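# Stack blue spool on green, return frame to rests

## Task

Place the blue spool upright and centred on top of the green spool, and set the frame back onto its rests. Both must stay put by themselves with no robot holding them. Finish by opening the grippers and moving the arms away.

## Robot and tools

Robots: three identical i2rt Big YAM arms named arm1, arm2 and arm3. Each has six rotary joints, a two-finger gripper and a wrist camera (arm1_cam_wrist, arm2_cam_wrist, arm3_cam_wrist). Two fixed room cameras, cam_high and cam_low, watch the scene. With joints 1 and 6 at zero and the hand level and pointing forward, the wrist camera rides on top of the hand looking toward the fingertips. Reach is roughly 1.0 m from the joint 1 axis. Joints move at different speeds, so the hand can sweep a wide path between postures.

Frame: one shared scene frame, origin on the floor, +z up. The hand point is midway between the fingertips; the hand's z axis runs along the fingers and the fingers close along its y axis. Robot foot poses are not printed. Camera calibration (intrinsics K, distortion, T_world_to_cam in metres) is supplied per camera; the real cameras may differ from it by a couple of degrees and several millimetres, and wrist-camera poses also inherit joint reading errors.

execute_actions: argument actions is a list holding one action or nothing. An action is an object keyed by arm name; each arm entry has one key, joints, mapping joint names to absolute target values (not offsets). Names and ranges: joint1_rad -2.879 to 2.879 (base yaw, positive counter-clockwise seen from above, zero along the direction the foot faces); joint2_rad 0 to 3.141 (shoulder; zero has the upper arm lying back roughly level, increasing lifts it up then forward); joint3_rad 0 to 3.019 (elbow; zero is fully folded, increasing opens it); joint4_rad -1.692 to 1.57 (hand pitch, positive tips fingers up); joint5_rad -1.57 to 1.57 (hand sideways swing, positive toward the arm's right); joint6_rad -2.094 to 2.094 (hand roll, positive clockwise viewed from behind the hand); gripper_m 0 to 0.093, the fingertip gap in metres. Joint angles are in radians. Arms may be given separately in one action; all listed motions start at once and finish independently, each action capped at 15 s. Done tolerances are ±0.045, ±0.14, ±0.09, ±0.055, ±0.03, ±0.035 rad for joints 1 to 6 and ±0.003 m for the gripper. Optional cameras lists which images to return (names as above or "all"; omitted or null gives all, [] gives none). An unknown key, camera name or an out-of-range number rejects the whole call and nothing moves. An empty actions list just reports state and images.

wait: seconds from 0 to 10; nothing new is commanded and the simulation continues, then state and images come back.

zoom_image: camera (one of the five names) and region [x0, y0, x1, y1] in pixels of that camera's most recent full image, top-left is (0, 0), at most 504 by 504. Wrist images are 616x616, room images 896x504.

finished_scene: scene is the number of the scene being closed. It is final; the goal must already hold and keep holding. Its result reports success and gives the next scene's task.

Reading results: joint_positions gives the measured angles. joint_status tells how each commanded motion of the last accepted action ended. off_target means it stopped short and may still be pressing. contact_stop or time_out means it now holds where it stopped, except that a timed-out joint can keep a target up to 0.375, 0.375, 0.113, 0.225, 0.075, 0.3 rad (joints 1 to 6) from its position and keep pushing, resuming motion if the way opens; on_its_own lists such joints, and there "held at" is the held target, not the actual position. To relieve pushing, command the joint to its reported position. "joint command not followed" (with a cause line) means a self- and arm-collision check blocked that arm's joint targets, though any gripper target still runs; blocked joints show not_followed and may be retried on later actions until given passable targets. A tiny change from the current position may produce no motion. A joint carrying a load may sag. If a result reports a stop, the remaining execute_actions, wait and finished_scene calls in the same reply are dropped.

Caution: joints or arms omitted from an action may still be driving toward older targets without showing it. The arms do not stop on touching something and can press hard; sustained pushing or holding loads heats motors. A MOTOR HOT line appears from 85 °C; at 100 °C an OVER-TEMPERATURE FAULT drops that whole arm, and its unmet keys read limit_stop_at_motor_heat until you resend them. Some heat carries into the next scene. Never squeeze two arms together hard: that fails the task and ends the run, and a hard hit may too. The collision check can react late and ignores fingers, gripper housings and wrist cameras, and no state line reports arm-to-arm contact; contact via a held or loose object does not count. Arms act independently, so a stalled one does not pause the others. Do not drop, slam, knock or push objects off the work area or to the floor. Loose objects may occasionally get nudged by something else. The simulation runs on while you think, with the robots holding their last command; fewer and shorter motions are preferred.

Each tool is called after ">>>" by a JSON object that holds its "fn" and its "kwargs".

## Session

>>> {"fn": "execute_actions", "kwargs": {"actions": []}}

Scene clock: 0.00 s.
arm1.joint_positions: joint1_rad=-0.444 joint2_rad=+0.543 joint3_rad=+1.382 joint4_rad=-1.433 joint5_rad=-0.071 joint6_rad=+0.286 gripper_m=+0.094
arm1.joint_status: not commanded
arm1.hand: x=+1.2631 y=+0.0681 z=+1.2910 quat_wxyz=(+0.007, -0.835, +0.294, +0.464) (m; scene frame)
arm2.joint_positions: joint1_rad=-0.045 joint2_rad=+0.437 joint3_rad=+1.453 joint4_rad=-1.162 joint5_rad=+0.044 joint6_rad=-0.243 gripper_m=+0.095
arm2.joint_status: not commanded
arm2.hand: x=-0.6553 y=+1.1140 z=+1.4695 quat_wxyz=(-0.502, -0.320, -0.689, +0.413) (m; scene frame)
arm3.joint_positions: joint1_rad=-0.343 joint2_rad=+0.605 joint3_rad=+1.320 joint4_rad=-1.517 joint5_rad=-0.184 joint6_rad=-0.281 gripper_m=+0.094
arm3.joint_status: not commanded
arm3.hand: x=-0.5906 y=-1.0952 z=+1.2980 quat_wxyz=(-0.345, +0.476, -0.792, -0.165) (m; scene frame)
pictures: arm1_cam_wrist, arm2_cam_wrist, arm3_cam_wrist, cam_high, cam_low
camera_calibration (this result's frames):
arm1_cam_wrist: T_world_to_cam=[[0.488436, 0.832957, -0.260023, -0.335967], [0.7792, -0.550474, -0.299711, -0.550159], [-0.392782, -0.0562206, -0.917911, 1.80606], [0, 0, 0, 1]] pos_world=[1.30217, 0.0785359, 1.40555]
arm2_cam_wrist: T_world_to_cam=[[-0.857604, -0.441707, 0.263459, -0.459643], [-0.48725, 0.533812, -0.691109, 0.106096], [0.16463, -0.721068, -0.673021, 2.02388], [0, 0, 0, 1]] pos_world=[-0.675688, 1.19969, 1.55653]
arm3_cam_wrist: T_world_to_cam=[[0.870295, -0.489485, 0.0546959, -0.091005], [-0.477815, -0.866012, -0.147361, -1.03103], [0.119498, 0.102113, -0.987569, 1.59138], [0, 0, 0, 1]] pos_world=[-0.603609, -1.09993, 1.42464]
Images, in order (width x height): arm1_cam_wrist 616x616, arm2_cam_wrist 616x616, arm3_cam_wrist 616x616, cam_high 896x504, cam_low 896x504.

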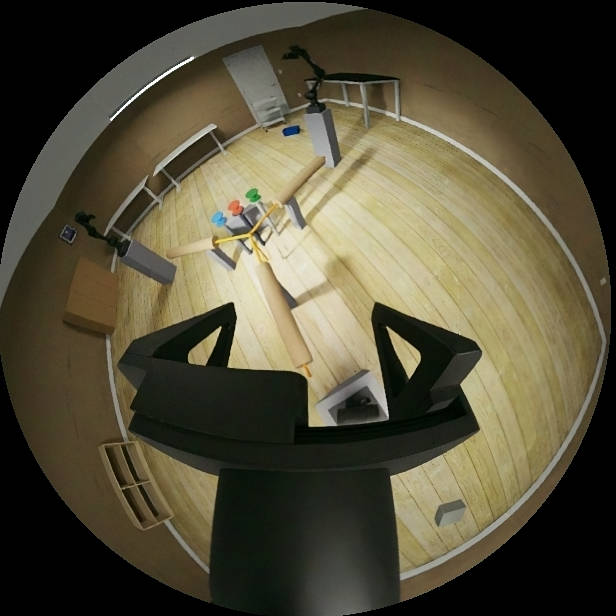

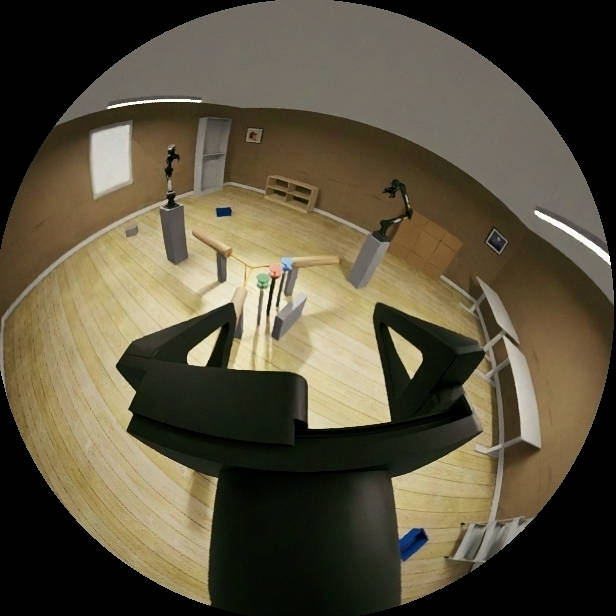

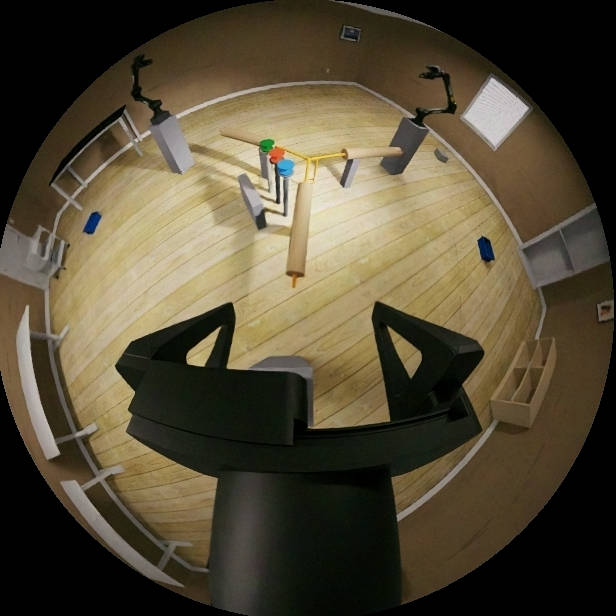

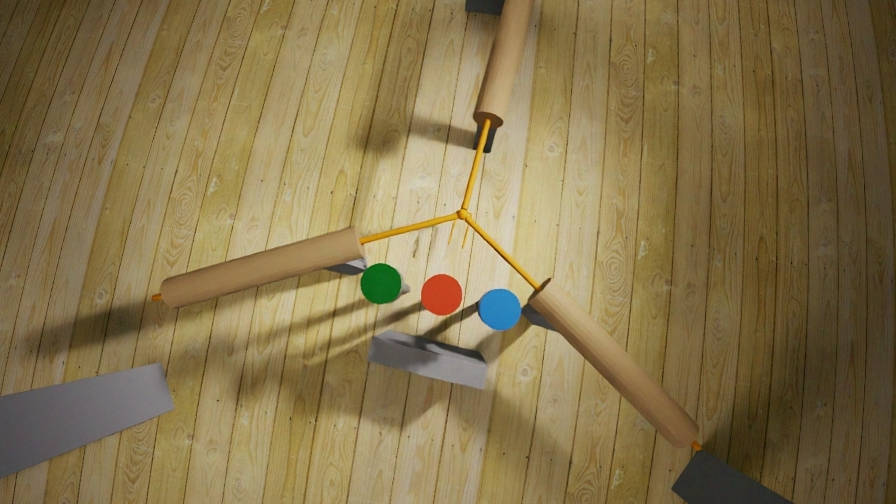

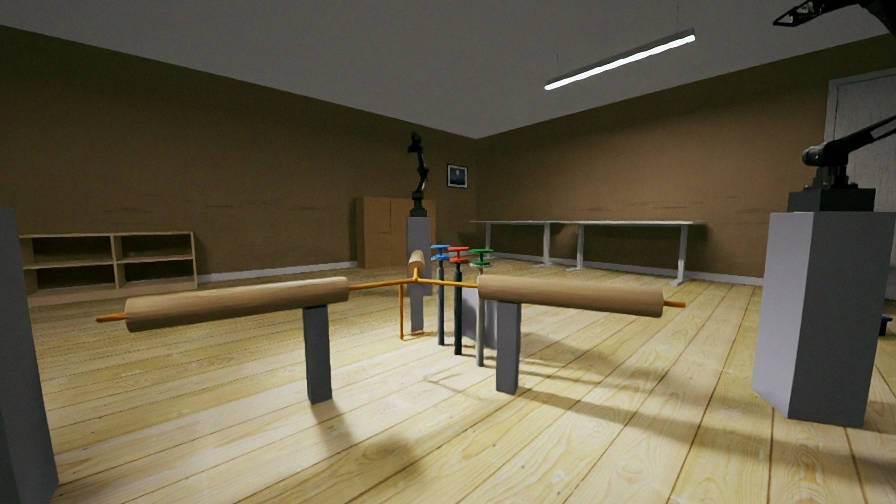

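>>> {"fn": "execute_actions", "kwargs": {"actions": [{"arm1":{"joints":{"joint1_rad":0.517,"joint2_rad":2.1,"joint3_rad":0.4,"joint4_rad":0.43,"joint5_rad":0,"joint6_rad":0.63}},"arm2":{"joints":{"joint1_rad":0.455,"joint2_rad":2.5,"joint3_rad":1.55,"joint4_rad":-0.32,"joint5_rad":0,"joint6_rad":0.57}},"arm3":{"joints":{"joint1_rad":-0.165,"joint2_rad":2.4,"joint3_rad":1.2,"joint4_rad":-0.07,"joint5_rad":0,"joint6_rad":-0.05}}}]}}

Scene clock: 6.37 s.
arm1.joint_positions: joint1_rad=+0.515 joint2_rad=+2.095 joint3_rad=+0.401 joint4_rad=+0.413 joint5_rad=+0.000 joint6_rad=+0.618 gripper_m=+0.094
arm1.joint_status: all done
arm1.hand: x=+1.1990 y=-0.1460 z=+0.5677 quat_wxyz=(-0.076, -0.990, +0.047, +0.113) (m; scene frame)
arm2.joint_positions: joint1_rad=+0.449 joint2_rad=+2.516 joint3_rad=+1.539 joint4_rad=-0.330 joint5_rad=+0.001 joint6_rad=+0.556 gripper_m=+0.095
arm2.joint_status: all done
arm2.hand: x=-0.1882 y=+0.8998 z=+0.5671 quat_wxyz=(-0.127, -0.536, -0.835, +0.002) (m; scene frame)
arm3.joint_positions: joint1_rad=-0.174 joint2_rad=+2.386 joint3_rad=+1.196 joint4_rad=-0.089 joint5_rad=-0.004 joint6_rad=-0.067 gripper_m=+0.094
arm3.joint_status: all done
arm3.hand: x=-0.3769 y=-0.8216 z=+0.5707 quat_wxyz=(-0.132, +0.458, -0.877, -0.060) (m; scene frame)
pictures: arm1_cam_wrist, arm2_cam_wrist, arm3_cam_wrist, cam_high, cam_low
camera_calibration (this result's frames):
arm1_cam_wrist: T_world_to_cam=[[0.0648496, 0.983586, -0.168383, 0.16344], [0.921895, 0.00553829, 0.387401, -1.31483], [0.381975, -0.180354, -0.906404, 0.151278], [0, 0, 0, 1]] pos_world=[1.14375, -0.126192, 0.674007]
arm2_cam_wrist: T_world_to_cam=[[-0.891844, -0.436983, -0.116877, 0.289036], [-0.446437, 0.808696, 0.383021, -1.02435], [-0.0728559, 0.393773, -0.916316, 0.275276], [0, 0, 0, 1]] pos_world=[-0.179478, 0.846296, 0.67837]
arm3_cam_wrist: T_world_to_cam=[[0.818011, -0.575195, 0.00280193, -0.163859], [-0.542353, -0.769664, 0.336853, -1.02072], [-0.1916, -0.277069, -0.941553, 0.364629], [0, 0, 0, 1]] pos_world=[-0.349692, -0.778838, 0.687611]
Images, in order (width x height): arm1_cam_wrist 616x616, arm2_cam_wrist 616x616, arm3_cam_wrist 616x616, cam_high 896x504, cam_low 896x504.

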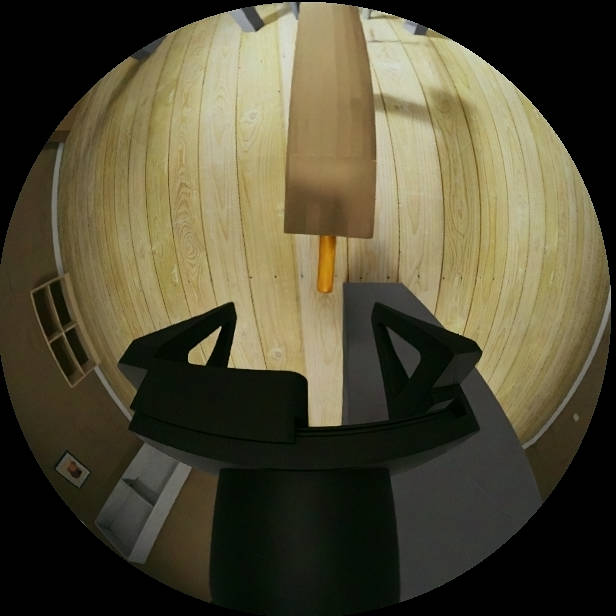

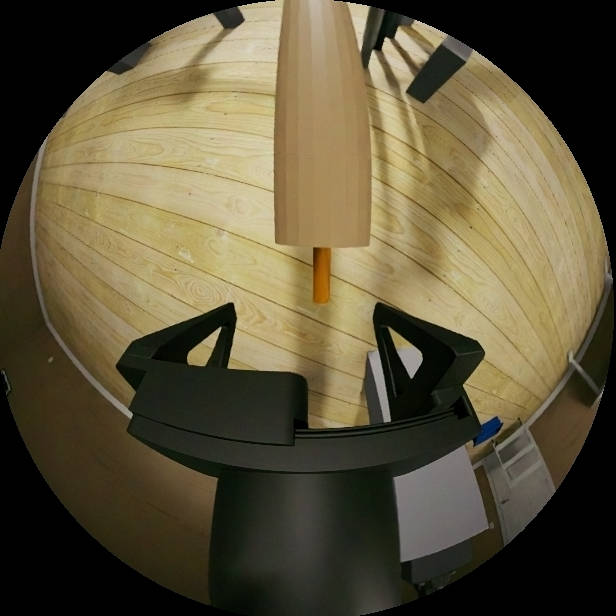

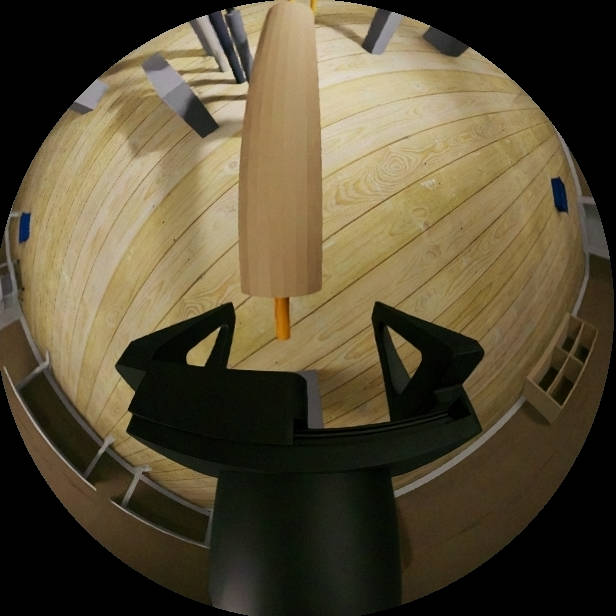

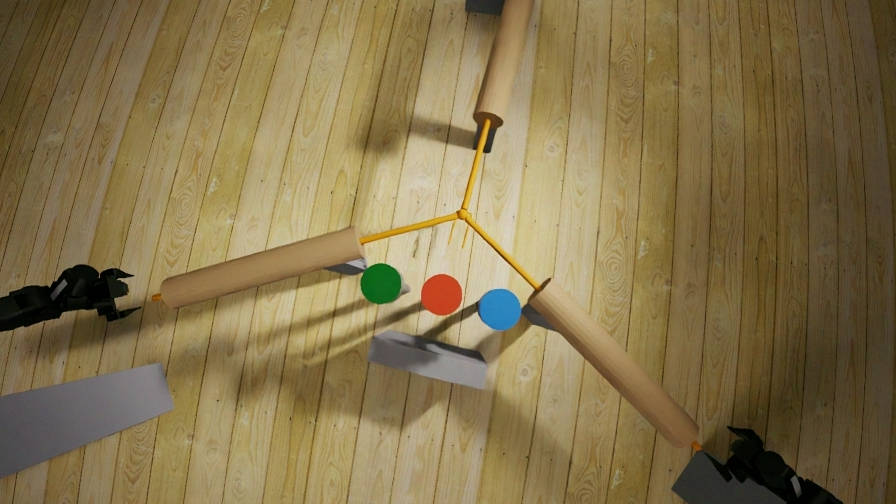

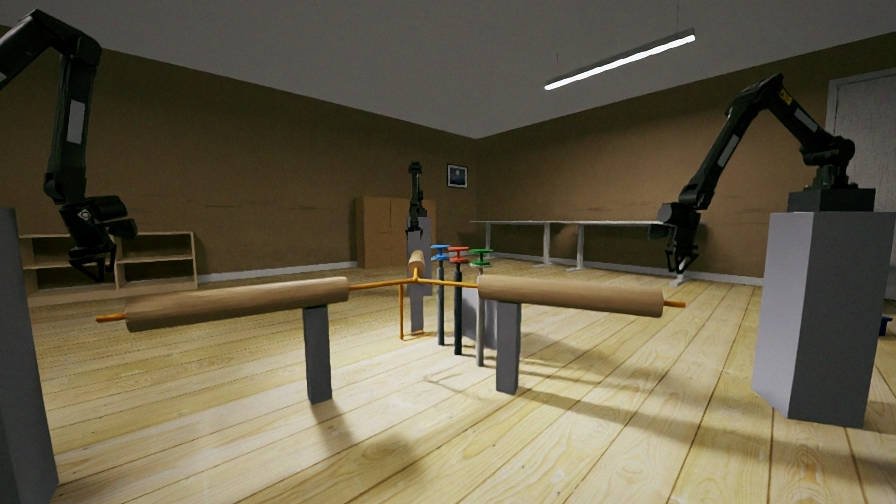

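>>> {"fn": "execute_actions", "kwargs": {"actions": [{"arm1":{"joints":{"joint1_rad":0.525,"joint2_rad":2.5,"joint3_rad":0.523,"joint4_rad":0.71}},"arm2":{"joints":{"joint1_rad":0.465,"joint2_rad":2.69,"joint3_rad":1.546,"joint4_rad":-0.13}},"arm3":{"joints":{"joint1_rad":-0.095,"joint2_rad":2.61,"joint3_rad":1.116,"joint4_rad":0.225,"joint6_rad":0.02}}}], "cameras": ["arm1_cam_wrist","arm2_cam_wrist","arm3_cam_wrist","cam_low"]}}

Scene clock: 10.43 s.
arm1.joint_positions: joint1_rad=+0.517 joint2_rad=+2.505 joint3_rad=+0.531 joint4_rad=+0.693 joint5_rad=+0.000 joint6_rad=+0.618 gripper_m=+0.094
arm1.joint_status: all done
arm1.hand: x=+1.2062 y=-0.1431 z=+0.4719 quat_wxyz=(-0.076, -0.990, +0.046, +0.113) (m; scene frame)
arm2.joint_positions: joint1_rad=+0.450 joint2_rad=+2.710 joint3_rad=+1.534 joint4_rad=-0.141 joint5_rad=+0.001 joint6_rad=+0.556 gripper_m=+0.095
arm2.joint_status: all done
arm2.hand: x=-0.2254 y=+0.9253 z=+0.4602 quat_wxyz=(-0.121, -0.536, -0.836, +0.002) (m; scene frame)
arm3.joint_positions: joint1_rad=-0.089 joint2_rad=+2.618 joint3_rad=+1.108 joint4_rad=+0.206 joint5_rad=-0.003 joint6_rad=+0.003 gripper_m=+0.094
arm3.joint_status: all done
arm3.hand: x=-0.4621 y=-0.8641 z=+0.4629 quat_wxyz=(-0.116, +0.465, -0.875, -0.064) (m; scene frame)
pictures: arm1_cam_wrist, arm2_cam_wrist, arm3_cam_wrist, cam_low
camera_calibration (this result's frames):
arm1_cam_wrist: T_world_to_cam=[[0.0633449, 0.983665, -0.168496, 0.145841], [0.921862, 0.0070039, 0.387455, -1.28413], [0.382306, -0.179874, -0.906359, 0.0618971], [0, 0, 0, 1]] pos_world=[1.15089, -0.123331, 0.578218]
arm2_cam_wrist: T_world_to_cam=[[-0.892548, -0.436975, -0.111402, 0.251845], [-0.443516, 0.805948, 0.392098, -1.02171], [-0.0815532, 0.399375, -0.913153, 0.15601], [0, 0, 0, 1]] pos_world=[-0.21564, 0.871193, 0.571129]
arm3_cam_wrist: T_world_to_cam=[[0.827991, -0.560524, -0.0156359, -0.0924421], [-0.518556, -0.776013, 0.359032, -1.06805], [-0.21338, -0.289167, -0.933194, 0.210565], [0, 0, 0, 1]] pos_world=[-0.432373, -0.819749, 0.578518]
Images, in order (width x height): arm1_cam_wrist 616x616, arm2_cam_wrist 616x616, arm3_cam_wrist 616x616, cam_low 896x504.

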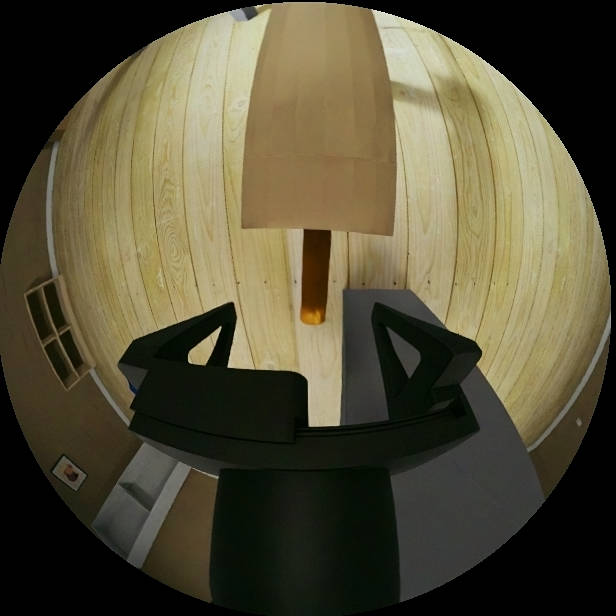

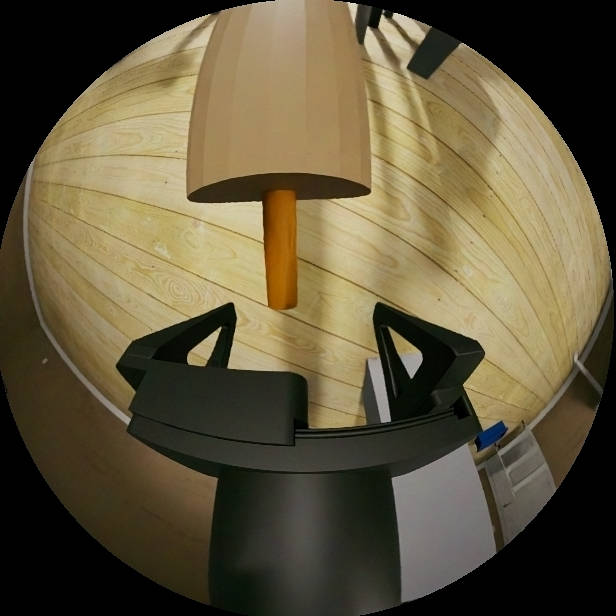

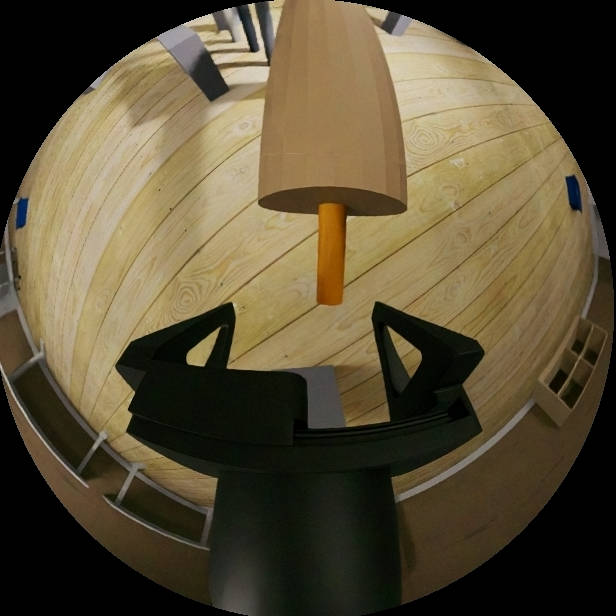

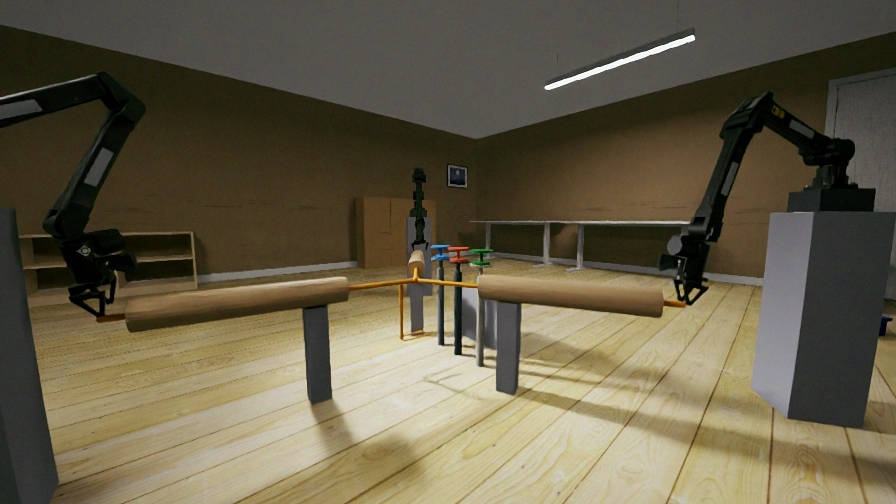

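>>> {"fn": "execute_actions", "kwargs": {"actions": [{"arm1":{"joints":{"joint1_rad":0.49,"joint2_rad":2.71,"joint3_rad":0.654,"joint4_rad":0.79}},"arm2":{"joints":{"joint2_rad":2.84,"joint3_rad":1.757,"joint4_rad":-0.18}},"arm3":{"joints":{"joint1_rad":-0.135,"joint2_rad":2.76,"joint3_rad":1.3,"joint4_rad":0.2}}}], "cameras": ["arm1_cam_wrist","arm2_cam_wrist","arm3_cam_wrist","cam_low"]}}

Scene clock: 13.03 s.
arm1.joint_positions: joint1_rad=+0.495 joint2_rad=+2.715 joint3_rad=+0.655 joint4_rad=+0.777 joint5_rad=+0.000 joint6_rad=+0.619 gripper_m=+0.094
arm1.joint_status: all done
arm1.hand: x=+1.2059 y=-0.1366 z=+0.4103 quat_wxyz=(-0.075, -0.989, +0.057, +0.114) (m; scene frame)
arm2.joint_positions: joint1_rad=+0.450 joint2_rad=+2.833 joint3_rad=+1.728 joint4_rad=-0.174 joint5_rad=+0.001 joint6_rad=+0.556 gripper_m=+0.095
arm2.joint_status: all done
arm2.hand: x=-0.1900 y=+0.9020 z=+0.4273 quat_wxyz=(-0.140, -0.534, -0.833, +0.002) (m; scene frame)
arm3.joint_positions: joint1_rad=-0.130 joint2_rad=+2.731 joint3_rad=+1.291 joint4_rad=+0.206 joint5_rad=-0.003 joint6_rad=+0.004 gripper_m=+0.094
arm3.joint_status: all done
arm3.hand: x=-0.4141 y=-0.8308 z=+0.4286 quat_wxyz=(-0.148, +0.445, -0.880, -0.077) (m; scene frame)
pictures: arm1_cam_wrist, arm2_cam_wrist, arm3_cam_wrist, cam_low
camera_calibration (this result's frames):
arm1_cam_wrist: T_world_to_cam=[[0.0849151, 0.982223, -0.167411, 0.102428], [0.921283, -0.0134027, 0.388662, -1.26267], [0.37951, -0.187236, -0.906044, 0.00961986], [0, 0, 0, 1]] pos_world=[1.15092, -0.11573, 0.516615]
arm2_cam_wrist: T_world_to_cam=[[-0.888669, -0.439519, -0.130728, 0.280879], [-0.45559, 0.813953, 0.360441, -0.970225], [-0.0520142, 0.379872, -0.923576, 0.165809], [0, 0, 0, 1]] pos_world=[-0.183792, 0.850184, 0.539565]
arm3_cam_wrist: T_world_to_cam=[[0.804853, -0.593256, -0.0160594, -0.150659], [-0.563342, -0.772223, 0.293798, -0.99245], [-0.186699, -0.227417, -0.955733, 0.270468], [0, 0, 0, 1]] pos_world=[-0.387334, -0.794263, 0.547655]
Images, in order (width x height): arm1_cam_wrist 616x616, arm2_cam_wrist 616x616, arm3_cam_wrist 616x616, cam_low 896x504.

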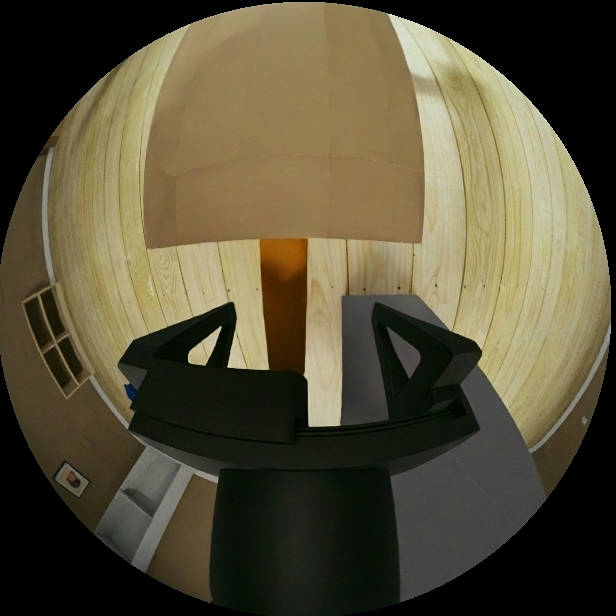

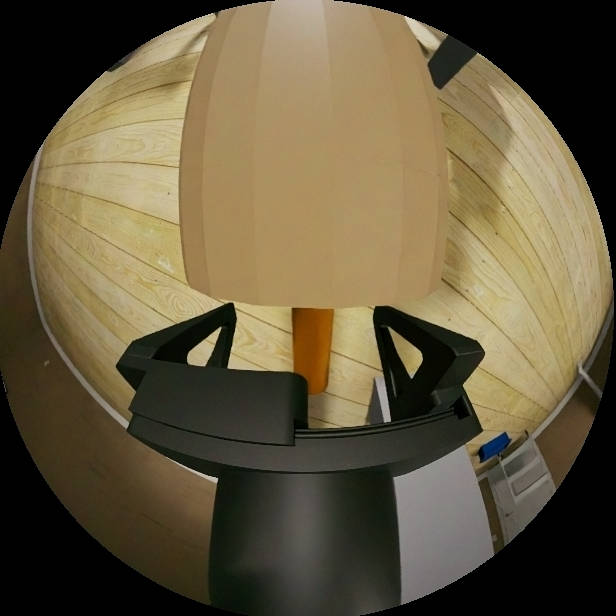

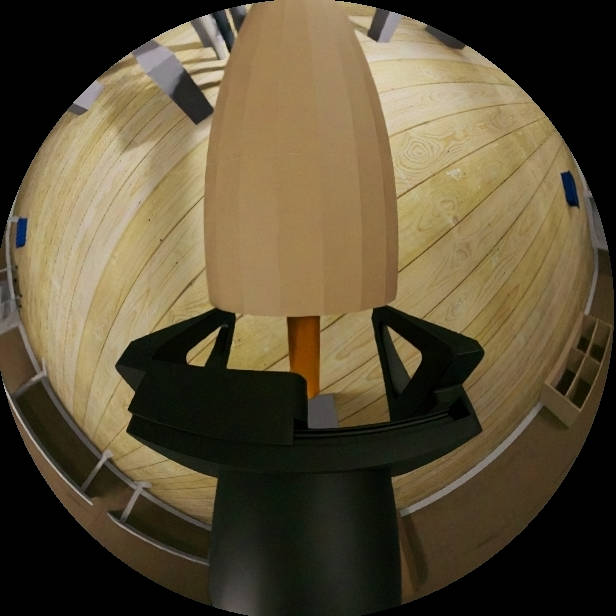

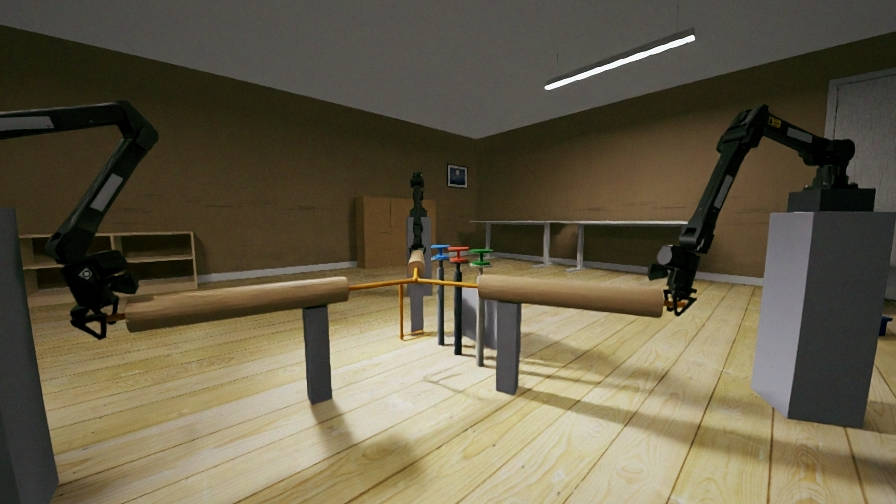

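>>> {"fn": "execute_actions", "kwargs": {"actions": [{"arm2":{"joints":{"joint1_rad":0.48,"joint2_rad":2.86,"joint3_rad":1.7,"joint4_rad":-0.114}},"arm3":{"joints":{"joint2_rad":2.78,"joint3_rad":1.27,"joint4_rad":0.23}}}], "cameras": []}}

>>> {"fn": "execute_actions", "kwargs": {"actions": [{"arm3":{"joints":{"joint2_rad":2.81,"joint3_rad":1.3,"joint4_rad":0.23}}}], "cameras": ["arm1_cam_wrist","arm2_cam_wrist","arm3_cam_wrist"]}}

Scene clock: 15.77 s.
arm1.joint_positions: joint1_rad=+0.495 joint2_rad=+2.715 joint3_rad=+0.655 joint4_rad=+0.777 joint5_rad=+0.000 joint6_rad=+0.619 gripper_m=+0.094
arm1.joint_status: not commanded
arm1.hand: x=+1.2059 y=-0.1366 z=+0.4103 quat_wxyz=(-0.075, -0.989, +0.057, +0.114) (m; scene frame)
arm2.joint_positions: joint1_rad=+0.470 joint2_rad=+2.847 joint3_rad=+1.703 joint4_rad=-0.126 joint5_rad=+0.001 joint6_rad=+0.556 gripper_m=+0.095
arm2.joint_status: all done
arm2.hand: x=-0.1917 y=+0.9185 z=+0.4165 quat_wxyz=(-0.145, -0.526, -0.838, +0.000) (m; scene frame)
arm3.joint_positions: joint1_rad=-0.130 joint2_rad=+2.749 joint3_rad=+1.274 joint4_rad=+0.211 joint5_rad=-0.003 joint6_rad=+0.004 gripper_m=+0.094
arm3.joint_status: all done
arm3.hand: x=-0.4253 y=-0.8462 z=+0.4180 quat_wxyz=(-0.135, +0.446, -0.882, -0.070) (m; scene frame)
pictures: none
No camera images: the call's "cameras" was empty. Leave "cameras" out to get every camera's image.

Scene clock: 16.47 s.
arm1.joint_positions: joint1_rad=+0.495 joint2_rad=+2.715 joint3_rad=+0.655 joint4_rad=+0.777 joint5_rad=+0.000 joint6_rad=+0.619 gripper_m=+0.094
arm1.joint_status: not commanded
arm1.hand: x=+1.2059 y=-0.1366 z=+0.4103 quat_wxyz=(-0.075, -0.989, +0.057, +0.114) (m; scene frame)
arm2.joint_positions: joint1_rad=+0.470 joint2_rad=+2.847 joint3_rad=+1.703 joint4_rad=-0.126 joint5_rad=+0.001 joint6_rad=+0.556 gripper_m=+0.095
arm2.joint_status: not commanded
arm2.hand: x=-0.1917 y=+0.9185 z=+0.4165 quat_wxyz=(-0.145, -0.526, -0.838, +0.000) (m; scene frame)
arm3.joint_positions: joint1_rad=-0.130 joint2_rad=+2.780 joint3_rad=+1.288 joint4_rad=+0.211 joint5_rad=-0.003 joint6_rad=+0.004 gripper_m=+0.094
arm3.joint_status: all done
arm3.hand: x=-0.4298 y=-0.8522 z=+0.4048 quat_wxyz=(-0.127, +0.446, -0.883, -0.067) (m; scene frame)
pictures: arm1_cam_wrist, arm2_cam_wrist, arm3_cam_wrist
camera_calibration (this result's frames):
arm1_cam_wrist: T_world_to_cam=[[0.0849151, 0.982223, -0.167411, 0.102428], [0.921283, -0.0134027, 0.388662, -1.26267], [0.37951, -0.187236, -0.906044, 0.00961986], [0, 0, 0, 1]] pos_world=[1.15092, -0.11573, 0.516615]
arm2_cam_wrist: T_world_to_cam=[[-0.87856, -0.458018, -0.135472, 0.306107], [-0.474748, 0.806269, 0.352908, -0.974074], [-0.0524117, 0.374366, -0.925799, 0.155402], [0, 0, 0, 1]] pos_world=[-0.185362, 0.867391, 0.529098]
arm3_cam_wrist: T_world_to_cam=[[0.804419, -0.59385, -0.0158838, -0.151889], [-0.554572, -0.760261, 0.338309, -1.01491], [-0.212981, -0.263333, -0.940901, 0.192016], [0, 0, 0, 1]] pos_world=[-0.399763, -0.811232, 0.521609]
Images, in order (width x height): arm1_cam_wrist 616x616, arm2_cam_wrist 616x616, arm3_cam_wrist 616x616.

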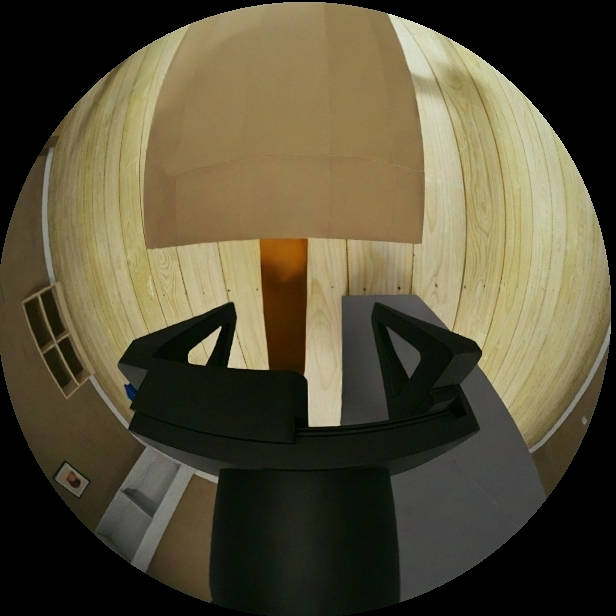

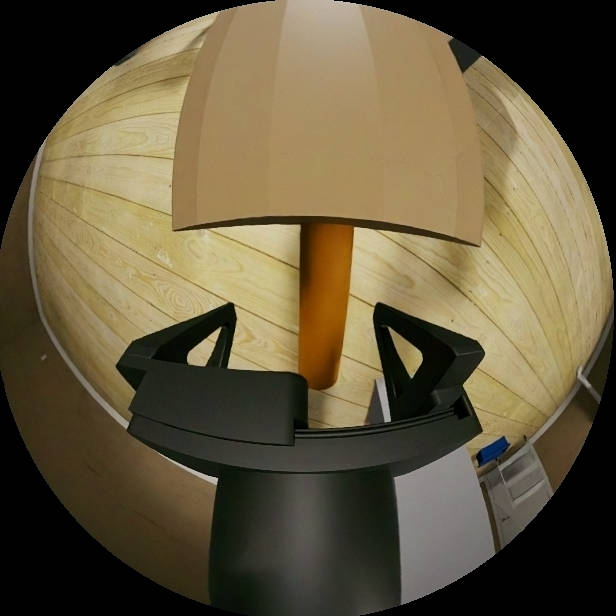

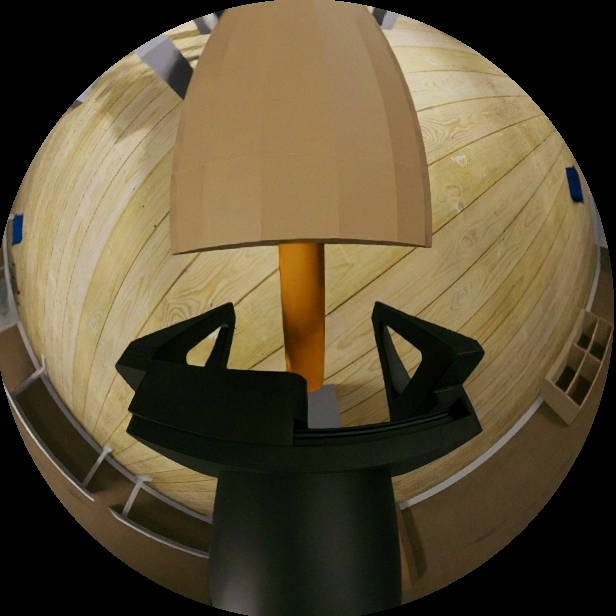

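>>> {"fn": "execute_actions", "kwargs": {"actions": [{"arm1":{"joints":{"joint1_rad":0.535}},"arm2":{"joints":{"joint1_rad":0.45,"joint2_rad":2.88,"joint3_rad":1.69}}}], "cameras": []}}

>>> {"fn": "execute_actions", "kwargs": {"actions": [{"arm1":{"joints":{"gripper_m":0}},"arm2":{"joints":{"gripper_m":0}},"arm3":{"joints":{"gripper_m":0}}}], "cameras": ["cam_high","cam_low"]}}

Scene clock: 18.30 s.
arm1.joint_positions: joint1_rad=+0.533 joint2_rad=+2.715 joint3_rad=+0.655 joint4_rad=+0.777 joint5_rad=+0.000 joint6_rad=+0.619 gripper_m=+0.094
arm1.joint_status: all done
arm1.hand: x=+1.2112 y=-0.1458 z=+0.4104 quat_wxyz=(-0.077, -0.990, +0.038, +0.112) (m; scene frame)
arm2.joint_positions: joint1_rad=+0.465 joint2_rad=+2.865 joint3_rad=+1.693 joint4_rad=-0.123 joint5_rad=+0.003 joint6_rad=+0.556 gripper_m=+0.095
arm2.joint_status: all done
arm2.hand: x=-0.2062 y=+0.9233 z=+0.4039 quat_wxyz=(-0.133, -0.529, -0.838, +0.002) (m; scene frame)
arm3.joint_positions: joint1_rad=-0.130 joint2_rad=+2.780 joint3_rad=+1.288 joint4_rad=+0.211 joint5_rad=-0.003 joint6_rad=+0.004 gripper_m=+0.094
arm3.joint_status: not commanded
arm3.hand: x=-0.4298 y=-0.8522 z=+0.4048 quat_wxyz=(-0.127, +0.446, -0.883, -0.067) (m; scene frame)
pictures: none
No camera images: the call's "cameras" was empty. Leave "cameras" out to get every camera's image.

Scene clock: 19.03 s.
arm1.joint_positions: joint1_rad=+0.533 joint2_rad=+2.715 joint3_rad=+0.655 joint4_rad=+0.777 joint5_rad=+0.002 joint6_rad=+0.619 gripper_m=+0.016
arm1.joint_status: gripper_m off_target (ended at +0.016, target +0.000)
arm1.hand: x=+1.2109 y=-0.1454 z=+0.4104 quat_wxyz=(-0.076, -0.990, +0.038, +0.113) (m; scene frame)
arm2.joint_positions: joint1_rad=+0.465 joint2_rad=+2.865 joint3_rad=+1.693 joint4_rad=-0.117 joint5_rad=-0.005 joint6_rad=+0.557 gripper_m=+0.015
arm2.joint_status: gripper_m off_target (ended at +0.015, target +0.000)
arm2.hand: x=-0.2043 y=+0.9240 z=+0.4042 quat_wxyz=(-0.136, -0.529, -0.838, -0.002) (m; scene frame)
arm3.joint_positions: joint1_rad=-0.130 joint2_rad=+2.780 joint3_rad=+1.288 joint4_rad=+0.211 joint5_rad=+0.000 joint6_rad=-0.004 gripper_m=+0.017
arm3.joint_status: gripper_m off_target (ended at +0.017, target +0.000)
arm3.hand: x=-0.4292 y=-0.8526 z=+0.4048 quat_wxyz=(-0.129, +0.449, -0.882, -0.065) (m; scene frame)
pictures: cam_high, cam_low
Images, in order (width x height): cam_high 896x504, cam_low 896x504.

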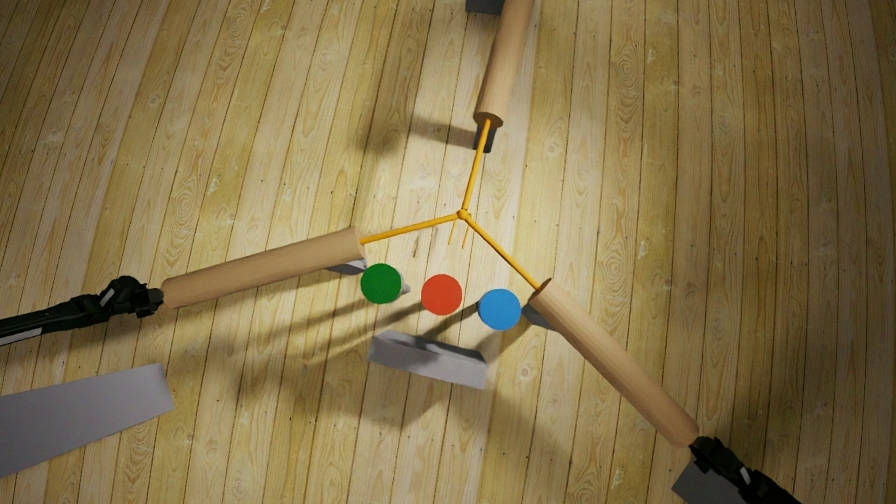

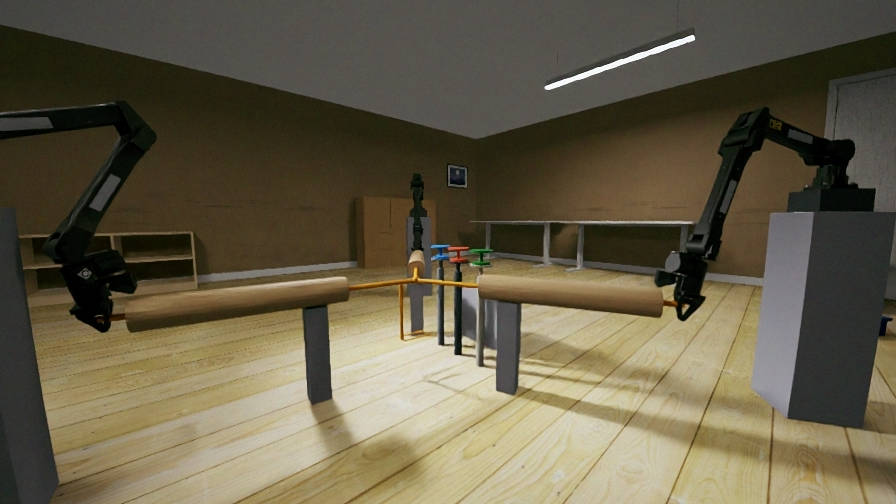

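>>> {"fn": "execute_actions", "kwargs": {"actions": [{"arm1":{"joints":{"joint2_rad":2.408,"joint3_rad":0.472,"joint4_rad":0.666}},"arm2":{"joints":{"joint2_rad":2.62,"joint3_rad":1.53,"joint4_rad":-0.15}},"arm3":{"joints":{"joint2_rad":2.55,"joint3_rad":1.14,"joint4_rad":0.15}}}], "cameras": []}}

>>> {"fn": "execute_actions", "kwargs": {"actions": [{"arm1":{"joints":{"joint2_rad":1.81,"joint3_rad":0.325,"joint4_rad":0.215}},"arm2":{"joints":{"joint2_rad":2.33,"joint3_rad":1.4,"joint4_rad":-0.3}},"arm3":{"joints":{"joint2_rad":2.21,"joint3_rad":1.0,"joint4_rad":-0.04}}}], "cameras": []}}

>>> {"fn": "execute_actions", "kwargs": {"actions": [{"arm1":{"joints":{"joint2_rad":1.325,"joint3_rad":0.338,"joint4_rad":-0.26}},"arm2":{"joints":{"joint2_rad":2.14,"joint3_rad":1.36,"joint4_rad":-0.45}},"arm3":{"joints":{"joint2_rad":1.97,"joint3_rad":0.95,"joint4_rad":-0.23}}}], "cameras": []}}

>>> {"fn": "execute_actions", "kwargs": {"actions": [{"arm1":{"joints":{"joint2_rad":1.0,"joint3_rad":0.455,"joint4_rad":-0.66}},"arm2":{"joints":{"joint2_rad":1.97,"joint3_rad":1.375,"joint4_rad":-0.63}},"arm3":{"joints":{"joint2_rad":1.75,"joint3_rad":0.97,"joint4_rad":-0.45}}}], "cameras": ["cam_high","cam_low"]}}

Scene clock: 23.50 s.
arm1.joint_positions: joint1_rad=+0.533 joint2_rad=+2.431 joint3_rad=+0.490 joint4_rad=+0.671 joint5_rad=+0.000 joint6_rad=+0.619 gripper_m=+0.016
arm1.joint_status: all done
arm1.hand: x=+1.2079 y=-0.1474 z=+0.4932 quat_wxyz=(-0.080, -0.989, +0.038, +0.117) (m; scene frame)
arm2.joint_positions: joint1_rad=+0.457 joint2_rad=+2.658 joint3_rad=+1.523 joint4_rad=-0.153 joint5_rad=-0.004 joint6_rad=+0.551 gripper_m=+0.015
arm2.joint_status: all done
arm2.hand: x=-0.2088 y=+0.9207 z=+0.4879 quat_wxyz=(-0.136, -0.529, -0.838, -0.001) (m; scene frame)
arm3.joint_positions: joint1_rad=-0.130 joint2_rad=+2.580 joint3_rad=+1.136 joint4_rad=+0.159 joint5_rad=-0.001 joint6_rad=-0.007 gripper_m=+0.017
arm3.joint_status: all done
arm3.hand: x=-0.4322 y=-0.8561 z=+0.4800 quat_wxyz=(-0.126, +0.451, -0.881, -0.064) (m; scene frame)
pictures: none
No camera images: the call's "cameras" was empty. Leave "cameras" out to get every camera's image.

Scene clock: 24.70 s.
arm1.joint_positions: joint1_rad=+0.536 joint2_rad=+1.836 joint3_rad=+0.327 joint4_rad=+0.220 joint5_rad=-0.007 joint6_rad=+0.619 gripper_m=+0.016
arm1.joint_status: all done
arm1.hand: x=+1.2147 y=-0.1449 z=+0.6189 quat_wxyz=(-0.078, -0.990, +0.036, +0.107) (m; scene frame)
arm2.joint_positions: joint1_rad=+0.467 joint2_rad=+2.364 joint3_rad=+1.384 joint4_rad=-0.314 joint5_rad=-0.002 joint6_rad=+0.559 gripper_m=+0.015
arm2.joint_status: all done
arm2.hand: x=-0.2044 y=+0.9244 z=+0.6179 quat_wxyz=(-0.133, -0.529, -0.838, -0.001) (m; scene frame)
arm3.joint_positions: joint1_rad=-0.138 joint2_rad=+2.242 joint3_rad=+0.994 joint4_rad=-0.034 joint5_rad=+0.000 joint6_rad=-0.012 gripper_m=+0.017
arm3.joint_status: all done
arm3.hand: x=-0.4248 y=-0.8537 z=+0.6073 quat_wxyz=(-0.129, +0.449, -0.882, -0.064) (m; scene frame)
pictures: none
No camera images: the call's "cameras" was empty. Leave "cameras" out to get every camera's image.

Scene clock: 25.83 s.
arm1.joint_positions: joint1_rad=+0.541 joint2_rad=+1.344 joint3_rad=+0.333 joint4_rad=-0.245 joint5_rad=-0.009 joint6_rad=+0.621 gripper_m=+0.016
arm1.joint_status: all done
arm1.hand: x=+1.2112 y=-0.1482 z=+0.7155 quat_wxyz=(-0.089, -0.988, +0.035, +0.120) (m; scene frame)
arm2.joint_positions: joint1_rad=+0.458 joint2_rad=+2.168 joint3_rad=+1.338 joint4_rad=-0.466 joint5_rad=-0.001 joint6_rad=+0.559 gripper_m=+0.015
arm2.joint_status: all done
arm2.hand: x=-0.2097 y=+0.9210 z=+0.7108 quat_wxyz=(-0.132, -0.533, -0.836, +0.000) (m; scene frame)
arm3.joint_positions: joint1_rad=-0.138 joint2_rad=+1.995 joint3_rad=+0.940 joint4_rad=-0.226 joint5_rad=+0.004 joint6_rad=-0.014 gripper_m=+0.017
arm3.joint_status: all done
arm3.hand: x=-0.4266 y=-0.8571 z=+0.6999 quat_wxyz=(-0.130, +0.450, -0.881, -0.062) (m; scene frame)
pictures: none
No camera images: the call's "cameras" was empty. Leave "cameras" out to get every camera's image.

Scene clock: 26.90 s.
arm1.joint_positions: joint1_rad=+0.540 joint2_rad=+1.011 joint3_rad=+0.419 joint4_rad=-0.626 joint5_rad=+0.004 joint6_rad=+0.622 gripper_m=+0.016
arm1.joint_status: all done
arm1.hand: x=+1.2098 y=-0.1457 z=+0.8018 quat_wxyz=(-0.094, -0.985, +0.036, +0.139) (m; scene frame)
arm2.joint_positions: joint1_rad=+0.455 joint2_rad=+1.988 joint3_rad=+1.338 joint4_rad=-0.638 joint5_rad=-0.004 joint6_rad=+0.558 gripper_m=+0.015
arm2.joint_status: all done
arm2.hand: x=-0.2141 y=+0.9227 z=+0.8057 quat_wxyz=(-0.136, -0.533, -0.835, -0.001) (m; scene frame)
arm3.joint_positions: joint1_rad=-0.140 joint2_rad=+1.758 joint3_rad=+0.943 joint4_rad=-0.428 joint5_rad=+0.005 joint6_rad=-0.015 gripper_m=+0.017
arm3.joint_status: all done
arm3.hand: x=-0.4243 y=-0.8558 z=+0.7996 quat_wxyz=(-0.147, +0.448, -0.879, -0.070) (m; scene frame)
pictures: cam_high, cam_low
Images, in order (width x height): cam_high 896x504, cam_low 896x504.

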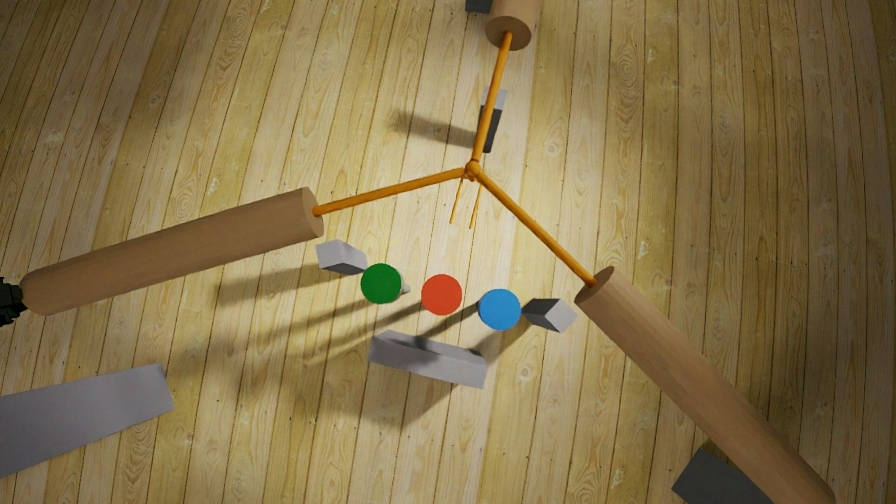

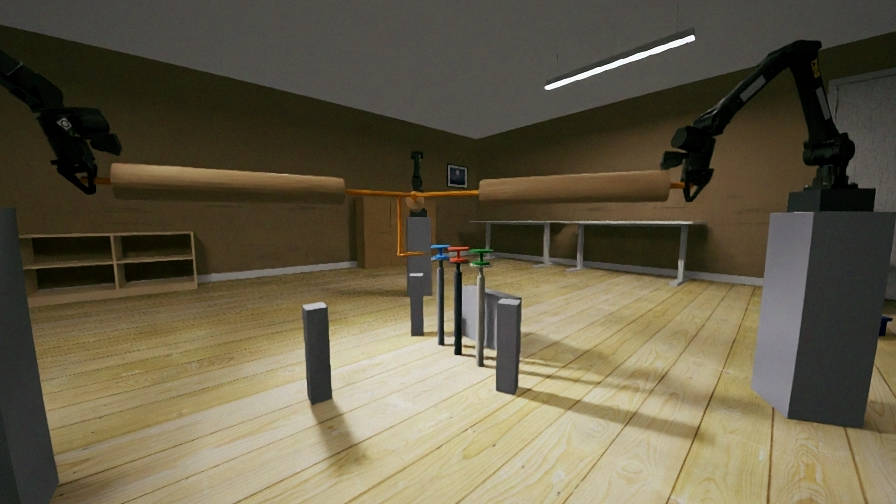

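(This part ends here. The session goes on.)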